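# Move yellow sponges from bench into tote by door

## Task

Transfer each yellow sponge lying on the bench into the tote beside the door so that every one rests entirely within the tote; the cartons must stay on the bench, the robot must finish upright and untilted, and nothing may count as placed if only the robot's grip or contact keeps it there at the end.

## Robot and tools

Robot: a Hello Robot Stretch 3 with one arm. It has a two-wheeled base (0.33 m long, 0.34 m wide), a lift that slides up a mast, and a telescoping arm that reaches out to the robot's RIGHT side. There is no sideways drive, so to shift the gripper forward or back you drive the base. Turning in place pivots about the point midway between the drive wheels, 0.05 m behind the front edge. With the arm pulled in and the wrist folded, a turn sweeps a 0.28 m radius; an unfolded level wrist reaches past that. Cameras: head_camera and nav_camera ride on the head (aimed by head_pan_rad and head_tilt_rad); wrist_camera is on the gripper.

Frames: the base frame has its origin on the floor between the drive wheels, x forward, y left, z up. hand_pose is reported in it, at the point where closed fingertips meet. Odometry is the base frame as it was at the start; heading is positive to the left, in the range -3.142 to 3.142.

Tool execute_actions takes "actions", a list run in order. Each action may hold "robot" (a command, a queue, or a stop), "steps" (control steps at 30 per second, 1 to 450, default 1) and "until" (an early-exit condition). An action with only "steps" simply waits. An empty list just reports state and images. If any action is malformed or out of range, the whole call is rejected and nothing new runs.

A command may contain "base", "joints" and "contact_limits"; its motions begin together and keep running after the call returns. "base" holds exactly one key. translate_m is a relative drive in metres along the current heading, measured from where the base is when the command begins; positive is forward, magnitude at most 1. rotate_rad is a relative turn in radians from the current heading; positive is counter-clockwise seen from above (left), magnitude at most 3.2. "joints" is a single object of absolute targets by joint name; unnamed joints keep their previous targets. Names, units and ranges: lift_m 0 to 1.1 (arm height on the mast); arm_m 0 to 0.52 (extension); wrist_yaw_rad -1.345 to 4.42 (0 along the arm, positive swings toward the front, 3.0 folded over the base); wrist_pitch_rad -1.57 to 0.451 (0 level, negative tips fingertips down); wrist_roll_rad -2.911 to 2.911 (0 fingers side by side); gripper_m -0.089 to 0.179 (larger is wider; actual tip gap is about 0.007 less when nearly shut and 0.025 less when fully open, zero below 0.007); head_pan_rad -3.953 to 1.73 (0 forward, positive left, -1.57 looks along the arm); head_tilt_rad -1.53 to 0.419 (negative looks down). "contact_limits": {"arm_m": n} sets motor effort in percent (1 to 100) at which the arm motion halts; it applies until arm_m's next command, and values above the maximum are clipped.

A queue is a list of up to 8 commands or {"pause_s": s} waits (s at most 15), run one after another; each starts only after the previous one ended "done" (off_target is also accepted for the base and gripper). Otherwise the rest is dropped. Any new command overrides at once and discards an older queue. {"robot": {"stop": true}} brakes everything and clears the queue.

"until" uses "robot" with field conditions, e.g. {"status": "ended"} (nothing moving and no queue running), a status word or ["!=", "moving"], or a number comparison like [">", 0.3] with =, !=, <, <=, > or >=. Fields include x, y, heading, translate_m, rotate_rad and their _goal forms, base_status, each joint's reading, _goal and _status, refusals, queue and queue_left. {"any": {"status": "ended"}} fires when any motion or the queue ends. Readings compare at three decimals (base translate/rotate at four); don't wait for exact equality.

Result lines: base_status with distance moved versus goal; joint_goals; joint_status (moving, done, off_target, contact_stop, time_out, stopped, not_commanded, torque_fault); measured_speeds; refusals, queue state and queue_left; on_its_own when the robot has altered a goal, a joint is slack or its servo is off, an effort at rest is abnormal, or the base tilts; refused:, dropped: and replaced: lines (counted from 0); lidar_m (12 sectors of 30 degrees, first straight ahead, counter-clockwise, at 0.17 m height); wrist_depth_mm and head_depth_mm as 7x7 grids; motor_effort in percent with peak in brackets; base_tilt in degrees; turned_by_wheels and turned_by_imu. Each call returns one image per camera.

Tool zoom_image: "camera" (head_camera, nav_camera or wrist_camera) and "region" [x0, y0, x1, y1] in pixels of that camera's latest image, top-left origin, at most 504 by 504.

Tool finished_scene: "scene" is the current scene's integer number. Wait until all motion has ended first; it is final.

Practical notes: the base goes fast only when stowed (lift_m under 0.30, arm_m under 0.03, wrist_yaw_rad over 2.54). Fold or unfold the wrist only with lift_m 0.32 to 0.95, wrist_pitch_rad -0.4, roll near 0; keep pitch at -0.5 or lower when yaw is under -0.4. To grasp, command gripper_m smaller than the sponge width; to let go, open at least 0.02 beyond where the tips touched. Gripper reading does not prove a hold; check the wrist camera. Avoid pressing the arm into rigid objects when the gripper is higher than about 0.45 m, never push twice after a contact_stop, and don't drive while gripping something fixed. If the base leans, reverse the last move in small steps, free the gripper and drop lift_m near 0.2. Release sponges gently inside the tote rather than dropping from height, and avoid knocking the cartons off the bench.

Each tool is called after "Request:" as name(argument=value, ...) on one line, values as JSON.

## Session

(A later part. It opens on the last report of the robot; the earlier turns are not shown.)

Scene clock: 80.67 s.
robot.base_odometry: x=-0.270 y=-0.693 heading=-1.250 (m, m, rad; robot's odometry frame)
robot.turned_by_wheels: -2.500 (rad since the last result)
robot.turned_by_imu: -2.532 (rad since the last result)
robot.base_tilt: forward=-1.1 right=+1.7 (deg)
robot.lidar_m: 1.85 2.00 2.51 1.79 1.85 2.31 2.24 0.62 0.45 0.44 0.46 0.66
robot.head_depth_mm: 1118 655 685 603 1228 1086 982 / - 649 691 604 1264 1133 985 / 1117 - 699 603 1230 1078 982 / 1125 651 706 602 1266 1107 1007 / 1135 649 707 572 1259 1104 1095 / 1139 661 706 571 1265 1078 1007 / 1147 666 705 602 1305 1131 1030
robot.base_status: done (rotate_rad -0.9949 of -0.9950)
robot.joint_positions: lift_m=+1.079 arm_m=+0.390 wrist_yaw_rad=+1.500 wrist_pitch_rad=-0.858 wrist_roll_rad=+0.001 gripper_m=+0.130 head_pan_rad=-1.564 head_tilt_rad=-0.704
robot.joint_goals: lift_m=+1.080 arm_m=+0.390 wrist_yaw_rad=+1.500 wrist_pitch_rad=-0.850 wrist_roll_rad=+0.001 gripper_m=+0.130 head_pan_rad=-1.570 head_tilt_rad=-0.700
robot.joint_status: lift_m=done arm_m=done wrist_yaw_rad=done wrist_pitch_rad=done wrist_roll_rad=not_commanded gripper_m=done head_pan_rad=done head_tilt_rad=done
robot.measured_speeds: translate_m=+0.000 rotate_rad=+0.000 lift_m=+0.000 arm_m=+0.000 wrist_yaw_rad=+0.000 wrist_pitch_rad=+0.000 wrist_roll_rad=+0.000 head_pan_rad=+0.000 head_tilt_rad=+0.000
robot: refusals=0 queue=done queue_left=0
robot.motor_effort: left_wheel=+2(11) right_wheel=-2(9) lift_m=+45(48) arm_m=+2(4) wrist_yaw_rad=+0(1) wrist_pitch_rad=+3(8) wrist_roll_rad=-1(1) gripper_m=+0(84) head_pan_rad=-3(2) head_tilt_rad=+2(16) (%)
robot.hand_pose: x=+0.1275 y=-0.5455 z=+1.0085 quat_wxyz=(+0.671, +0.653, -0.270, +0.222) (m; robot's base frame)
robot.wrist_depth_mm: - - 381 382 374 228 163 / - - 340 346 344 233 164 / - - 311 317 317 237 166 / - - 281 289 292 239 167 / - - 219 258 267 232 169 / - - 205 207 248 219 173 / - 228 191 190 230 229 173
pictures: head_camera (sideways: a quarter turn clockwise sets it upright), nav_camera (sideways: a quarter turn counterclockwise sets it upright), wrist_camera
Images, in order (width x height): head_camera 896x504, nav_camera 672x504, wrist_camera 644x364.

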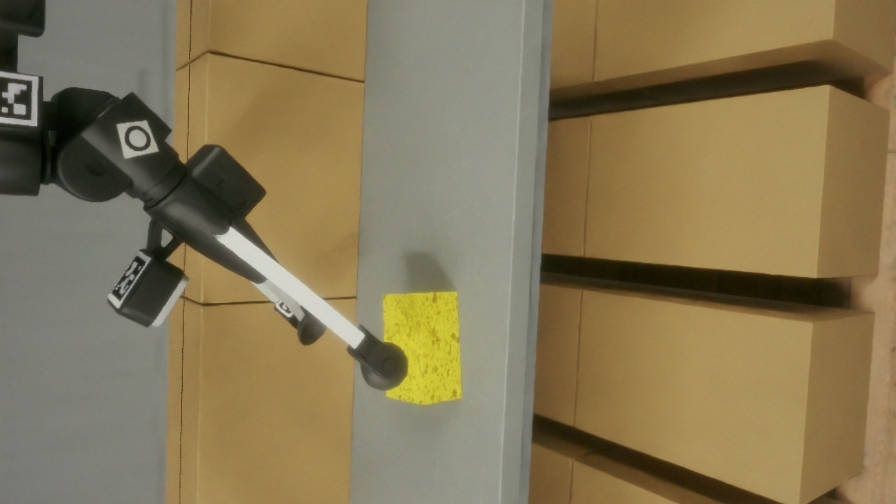

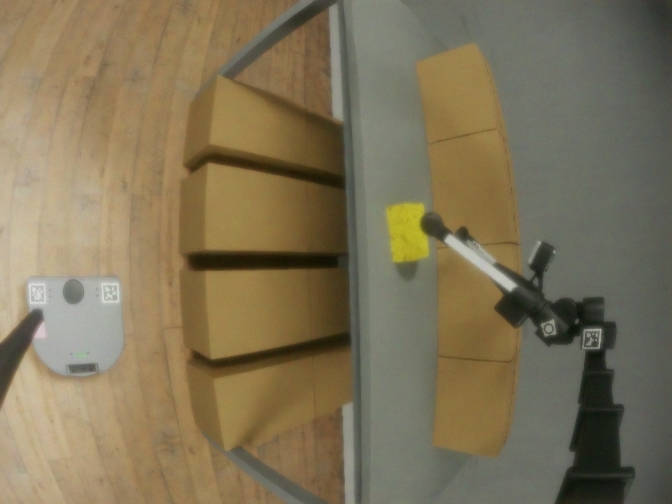

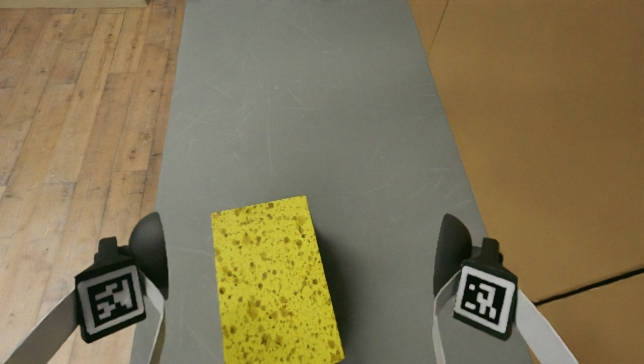

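Request:
execute_actions(actions=[{"robot":[{"joints":{"wrist_yaw_rad":1.64,"lift_m":1.008}},{"joints":{"gripper_m":0.03}},{"joints":{"lift_m":1.035}},{"base":{"rotate_rad":0.995},"joints":{"arm_m":0,"head_tilt_rad":-1}}],"steps":450,"until":{"robot":{"heading":[">",-0.257]}}}])

Scene clock: 86.83 s.
robot.base_odometry: x=-0.270 y=-0.693 heading=-0.256 (m, m, rad; robot's odometry frame)
robot.turned_by_wheels: +0.994 (rad since the last result)
robot.turned_by_imu: +1.011 (rad since the last result)
robot.base_tilt: forward=-0.6 right=+0.7 (deg)
robot.lidar_m: 2.53 1.79 1.83 2.65 2.24 0.65 0.46 0.44 0.46 0.59 1.84 2.00
robot.head_depth_mm: - 614 1398 1272 1068 1121 1078 / - 634 1824 1260 1108 1185 1113 / 763 - 1723 1258 1315 1209 1131 / 2113 - 1507 1501 1359 1208 1118 / 2146 - 1822 1506 1359 1213 1081 / 2035 2107 1830 380 1368 1210 1087 / 1949 2150 1835 382 1371 1210 1083
robot.base_status: moving (rotate_rad +0.9944 of +0.9950)
robot.joint_positions: lift_m=+1.034 arm_m=+0.152 wrist_yaw_rad=+1.640 wrist_pitch_rad=-0.860 wrist_roll_rad=+0.001 gripper_m=+0.031 head_pan_rad=-1.564 head_tilt_rad=-0.988
robot.joint_goals: lift_m=+1.035 arm_m=+0.000 wrist_yaw_rad=+1.640 wrist_pitch_rad=-0.850 wrist_roll_rad=+0.001 gripper_m=+0.030 head_pan_rad=-1.570 head_tilt_rad=-1.000
robot.joint_status: lift_m=done arm_m=moving wrist_yaw_rad=done wrist_pitch_rad=done wrist_roll_rad=not_commanded gripper_m=done head_pan_rad=done head_tilt_rad=done
robot.measured_speeds: translate_m=+0.000 rotate_rad=+0.047 lift_m=+0.000 arm_m=-0.140 wrist_yaw_rad=+0.000 wrist_pitch_rad=+0.000 wrist_roll_rad=+0.000 head_pan_rad=+0.000 head_tilt_rad=+0.000
robot: refusals=0 queue=running queue_left=0
robot.motor_effort: left_wheel=-2(8) right_wheel=+2(7) lift_m=+46(48) arm_m=-3(4) wrist_yaw_rad=+0(0) wrist_pitch_rad=+3(3) wrist_roll_rad=-1(1) gripper_m=-18(91) head_pan_rad=-2(2) head_tilt_rad=-4(18) (%)
robot.hand_pose: x=+0.1273 y=-0.2868 z=+0.9633 quat_wxyz=(+0.654, +0.671, -0.223, +0.268) (m; robot's base frame)
robot.wrist_depth_mm: - - - - - - - / - - - - - - - / - - - - - - - / - - 156 153 - - - / - - 141 141 - - - / - - 130 131 - - - / - - 124 122 - - -
pictures: head_camera (sideways: a quarter turn clockwise sets it upright), nav_camera (sideways: a quarter turn counterclockwise sets it upright), wrist_camera
Images, in order (width x height): head_camera 896x504, nav_camera 672x504, wrist_camera 644x364.

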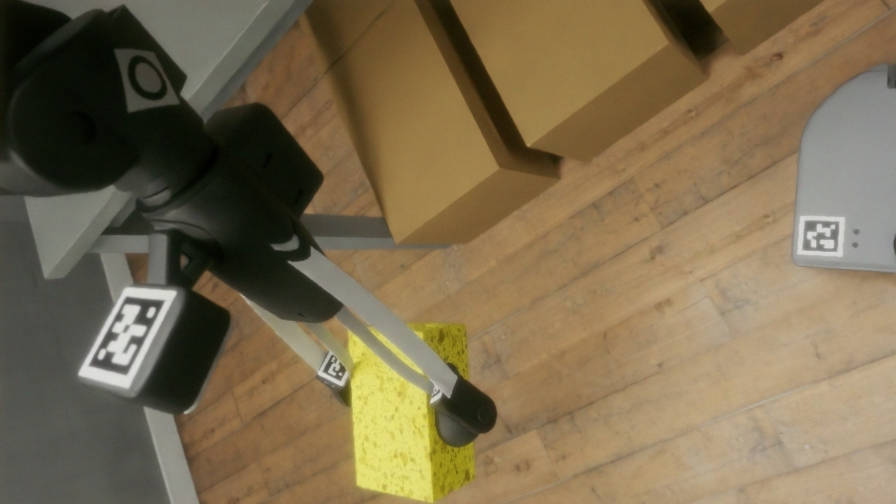

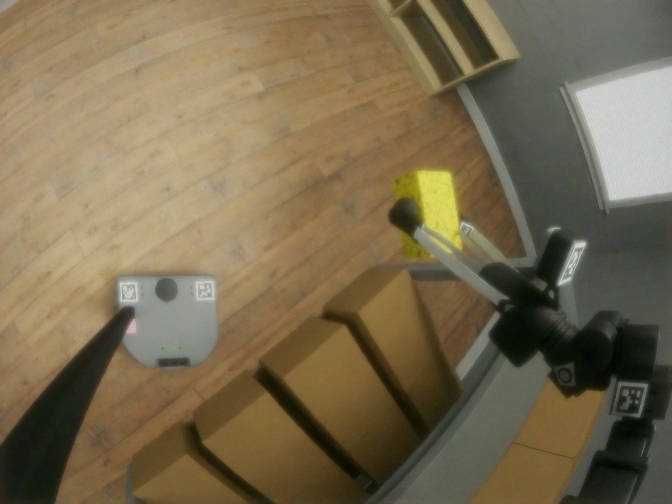

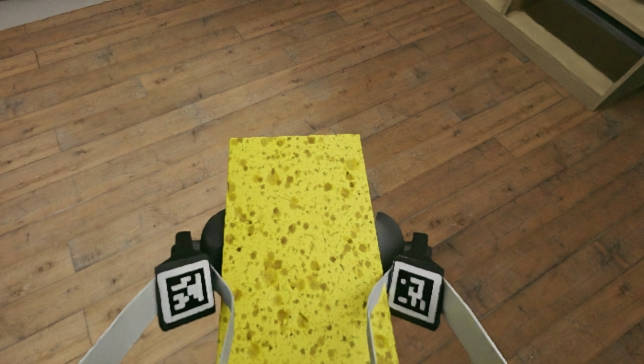

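Request:
execute_actions(actions=[{"robot":{"base":{"translate_m":1},"joints":{"lift_m":0.29}},"steps":45},{"robot":{"joints":{"wrist_yaw_rad":2.6,"wrist_pitch_rad":-0.3}},"steps":450,"until":{"robot":{"translate_m":[">",0.7]}}},{"robot":[{"base":{"translate_m":0.897}},{"base":{"rotate_rad":1.505}},{"joints":{"arm_m":0.265,"wrist_yaw_rad":0.8}},{"joints":{"wrist_pitch_rad":-0.9,"lift_m":0.27}}],"steps":450,"until":{"robot":{"status":"ended"}}}])

Scene clock: 105.27 s.
robot.base_odometry: x=+1.280 y=-1.097 heading=+1.250 (m, m, rad; robot's odometry frame)
robot.turned_by_wheels: +1.505 (rad since the last result)
robot.turned_by_imu: +1.527 (rad since the last result)
robot.base_tilt: forward=-1.1 right=+1.7 (deg)
robot.lidar_m: 0.67 1.20 3.19 1.93 1.87 2.22 1.13 0.99 1.39 1.12 1.04 0.79
robot.head_depth_mm: 1398 1665 1801 1546 1352 1201 1078 / 1284 1573 1783 1555 1363 1207 1113 / 1181 1419 1688 1557 1407 1204 - / 1095 1300 1585 1544 1286 1193 1122 / 1024 1201 1429 1568 1323 1205 1087 / 961 1116 1321 1524 1366 1202 1091 / 912 1039 1219 1467 1361 1217 1086
robot.base_status: done (rotate_rad +1.5049 of +1.5050)
robot.joint_positions: lift_m=+0.271 arm_m=+0.265 wrist_yaw_rad=+0.800 wrist_pitch_rad=-0.907 wrist_roll_rad=+0.001 gripper_m=+0.031 head_pan_rad=-1.564 head_tilt_rad=-0.988
robot.joint_goals: lift_m=+0.270 arm_m=+0.265 wrist_yaw_rad=+0.800 wrist_pitch_rad=-0.900 wrist_roll_rad=+0.001 gripper_m=+0.030 head_pan_rad=-1.570 head_tilt_rad=-1.000
robot.joint_status: lift_m=done arm_m=done wrist_yaw_rad=done wrist_pitch_rad=done wrist_roll_rad=not_commanded gripper_m=done head_pan_rad=done head_tilt_rad=done
robot.measured_speeds: translate_m=+0.000 rotate_rad=+0.000 lift_m=+0.000 arm_m=+0.000 wrist_yaw_rad=+0.000 wrist_pitch_rad=+0.000 wrist_roll_rad=+0.000 head_pan_rad=+0.000 head_tilt_rad=+0.000
robot: refusals=0 queue=done queue_left=0
robot.motor_effort: left_wheel=-2(10) right_wheel=+1(9) lift_m=+17(46) arm_m=+2(1) wrist_yaw_rad=+0(0) wrist_pitch_rad=+3(6) wrist_roll_rad=-1(1) gripper_m=-17(17) head_pan_rad=-3(2) head_tilt_rad=-3(4) (%)
robot.hand_pose: x=+0.0781 y=-0.5066 z=+0.1926 quat_wxyz=(+0.706, +0.533, -0.465, -0.038) (m; robot's base frame)
robot.wrist_depth_mm: 491 491 504 508 512 514 528 / 445 451 457 468 472 474 482 / 410 414 282 287 304 435 445 / 380 384 156 153 347 398 406 / 355 355 140 141 250 372 377 / 334 336 131 132 - 350 352 / 310 216 124 122 227 329 333
pictures: head_camera (sideways: a quarter turn clockwise sets it upright), nav_camera (sideways: a quarter turn counterclockwise sets it upright), wrist_camera
Images, in order (width x height): head_camera 896x504, nav_camera 672x504, wrist_camera 644x364.

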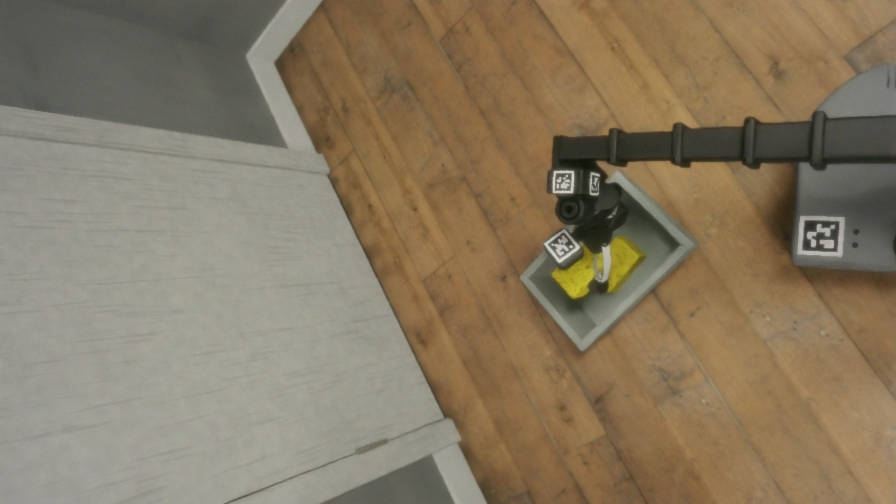

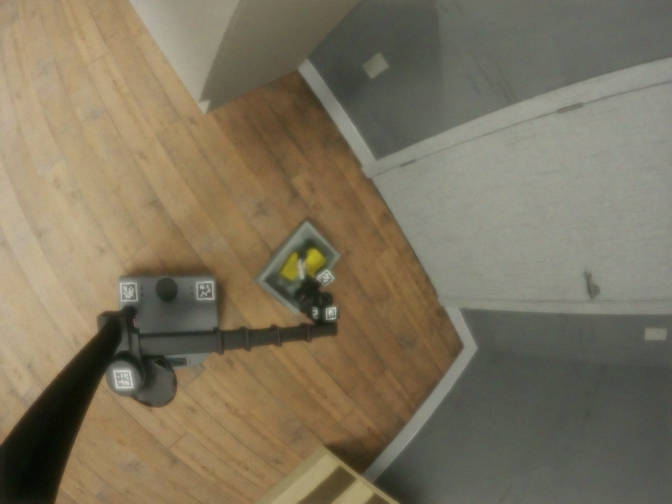

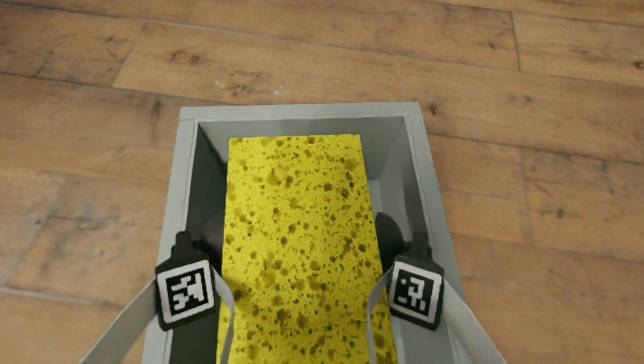

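Request:
execute_actions(actions=[{"robot":[{"joints":{"lift_m":0.165}},{"joints":{"gripper_m":0.092}},{"joints":{"lift_m":0.27}}],"steps":450,"until":{"robot":{"status":"ended"}}}])

Scene clock: 110.00 s.
robot.base_odometry: x=+1.280 y=-1.097 heading=+1.250 (m, m, rad; robot's odometry frame)
robot.turned_by_wheels: +0.000 (rad since the last result)
robot.turned_by_imu: +0.001 (rad since the last result)
robot.base_tilt: forward=-1.1 right=+1.8 (deg)
robot.lidar_m: 0.67 1.20 3.19 1.93 1.89 2.21 1.13 0.99 1.39 1.12 1.03 0.79
robot.head_depth_mm: 1410 1670 1800 1558 1356 1204 1080 / 1278 1560 1787 1559 1348 1204 1116 / 1178 1410 1695 1554 1410 1205 - / 1095 1296 1586 1550 1337 1188 1119 / 1028 1200 1447 1560 1327 1209 1087 / 958 1115 1323 1525 1361 1209 1087 / 910 1040 1215 1466 1369 1210 1085
robot.base_status: done (rotate_rad +1.5049 of +1.5050)
robot.joint_positions: lift_m=+0.269 arm_m=+0.265 wrist_yaw_rad=+0.800 wrist_pitch_rad=-0.908 wrist_roll_rad=+0.001 gripper_m=+0.092 head_pan_rad=-1.564 head_tilt_rad=-0.988
robot.joint_goals: lift_m=+0.270 arm_m=+0.265 wrist_yaw_rad=+0.800 wrist_pitch_rad=-0.900 wrist_roll_rad=+0.001 gripper_m=+0.092 head_pan_rad=-1.570 head_tilt_rad=-1.000
robot.joint_status: lift_m=done arm_m=done wrist_yaw_rad=done wrist_pitch_rad=done wrist_roll_rad=not_commanded gripper_m=done head_pan_rad=done head_tilt_rad=done
robot.measured_speeds: translate_m=+0.000 rotate_rad=+0.000 lift_m=+0.000 arm_m=+0.000 wrist_yaw_rad=+0.000 wrist_pitch_rad=+0.000 wrist_roll_rad=+0.000 head_pan_rad=+0.000 head_tilt_rad=+0.000
robot: refusals=0 queue=done queue_left=0
robot.motor_effort: left_wheel=-2(2) right_wheel=+2(2) lift_m=+46(47) arm_m=+2(2) wrist_yaw_rad=+0(0) wrist_pitch_rad=+3(3) wrist_roll_rad=-1(1) gripper_m=+0(80) head_pan_rad=-3(2) head_tilt_rad=-3(3) (%)
robot.hand_pose: x=+0.0779 y=-0.5064 z=+0.1913 quat_wxyz=(+0.706, +0.533, -0.464, -0.039) (m; robot's base frame)
robot.wrist_depth_mm: 496 490 503 504 509 516 525 / 442 449 459 462 470 470 478 / 411 415 291 299 310 437 439 / 381 381 342 375 351 404 402 / 356 359 353 272 354 370 374 / 333 338 327 253 339 354 350 / 312 217 311 235 286 323 327
pictures: head_camera (sideways: a quarter turn clockwise sets it upright), nav_camera (sideways: a quarter turn counterclockwise sets it upright), wrist_camera
Images, in order (width x height): head_camera 896x504, nav_camera 672x504, wrist_camera 644x364.

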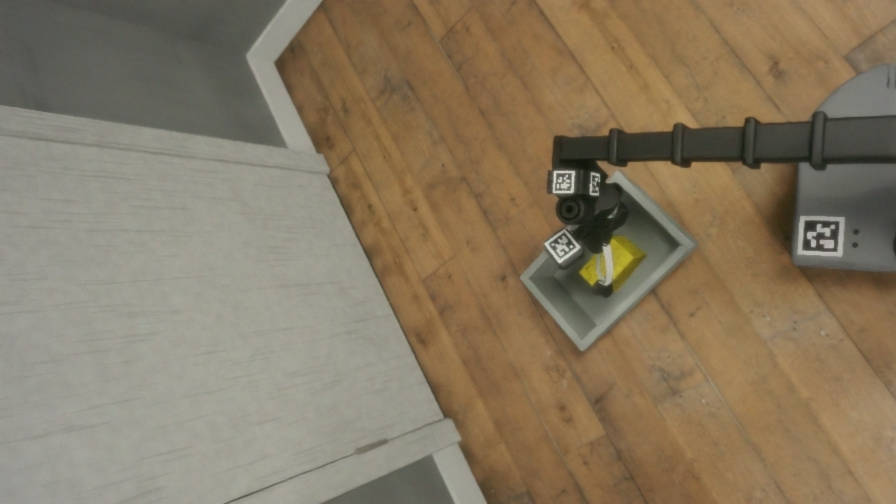

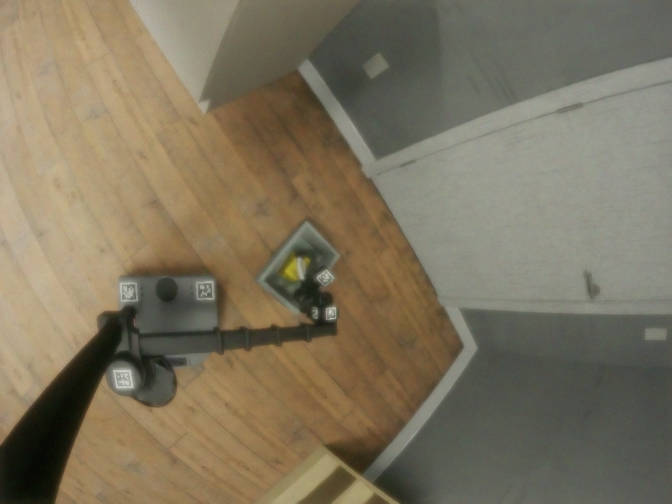

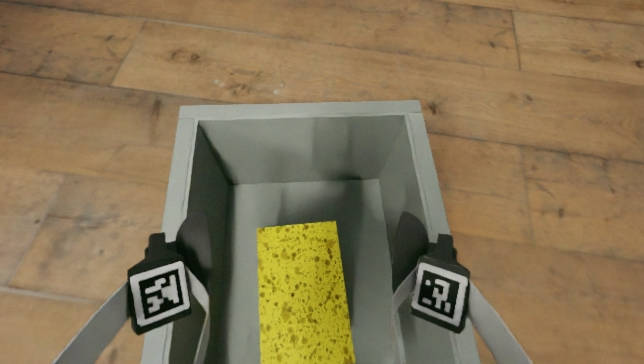

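Request:
finished_scene(scene=2)

The scene is finished: the task was done.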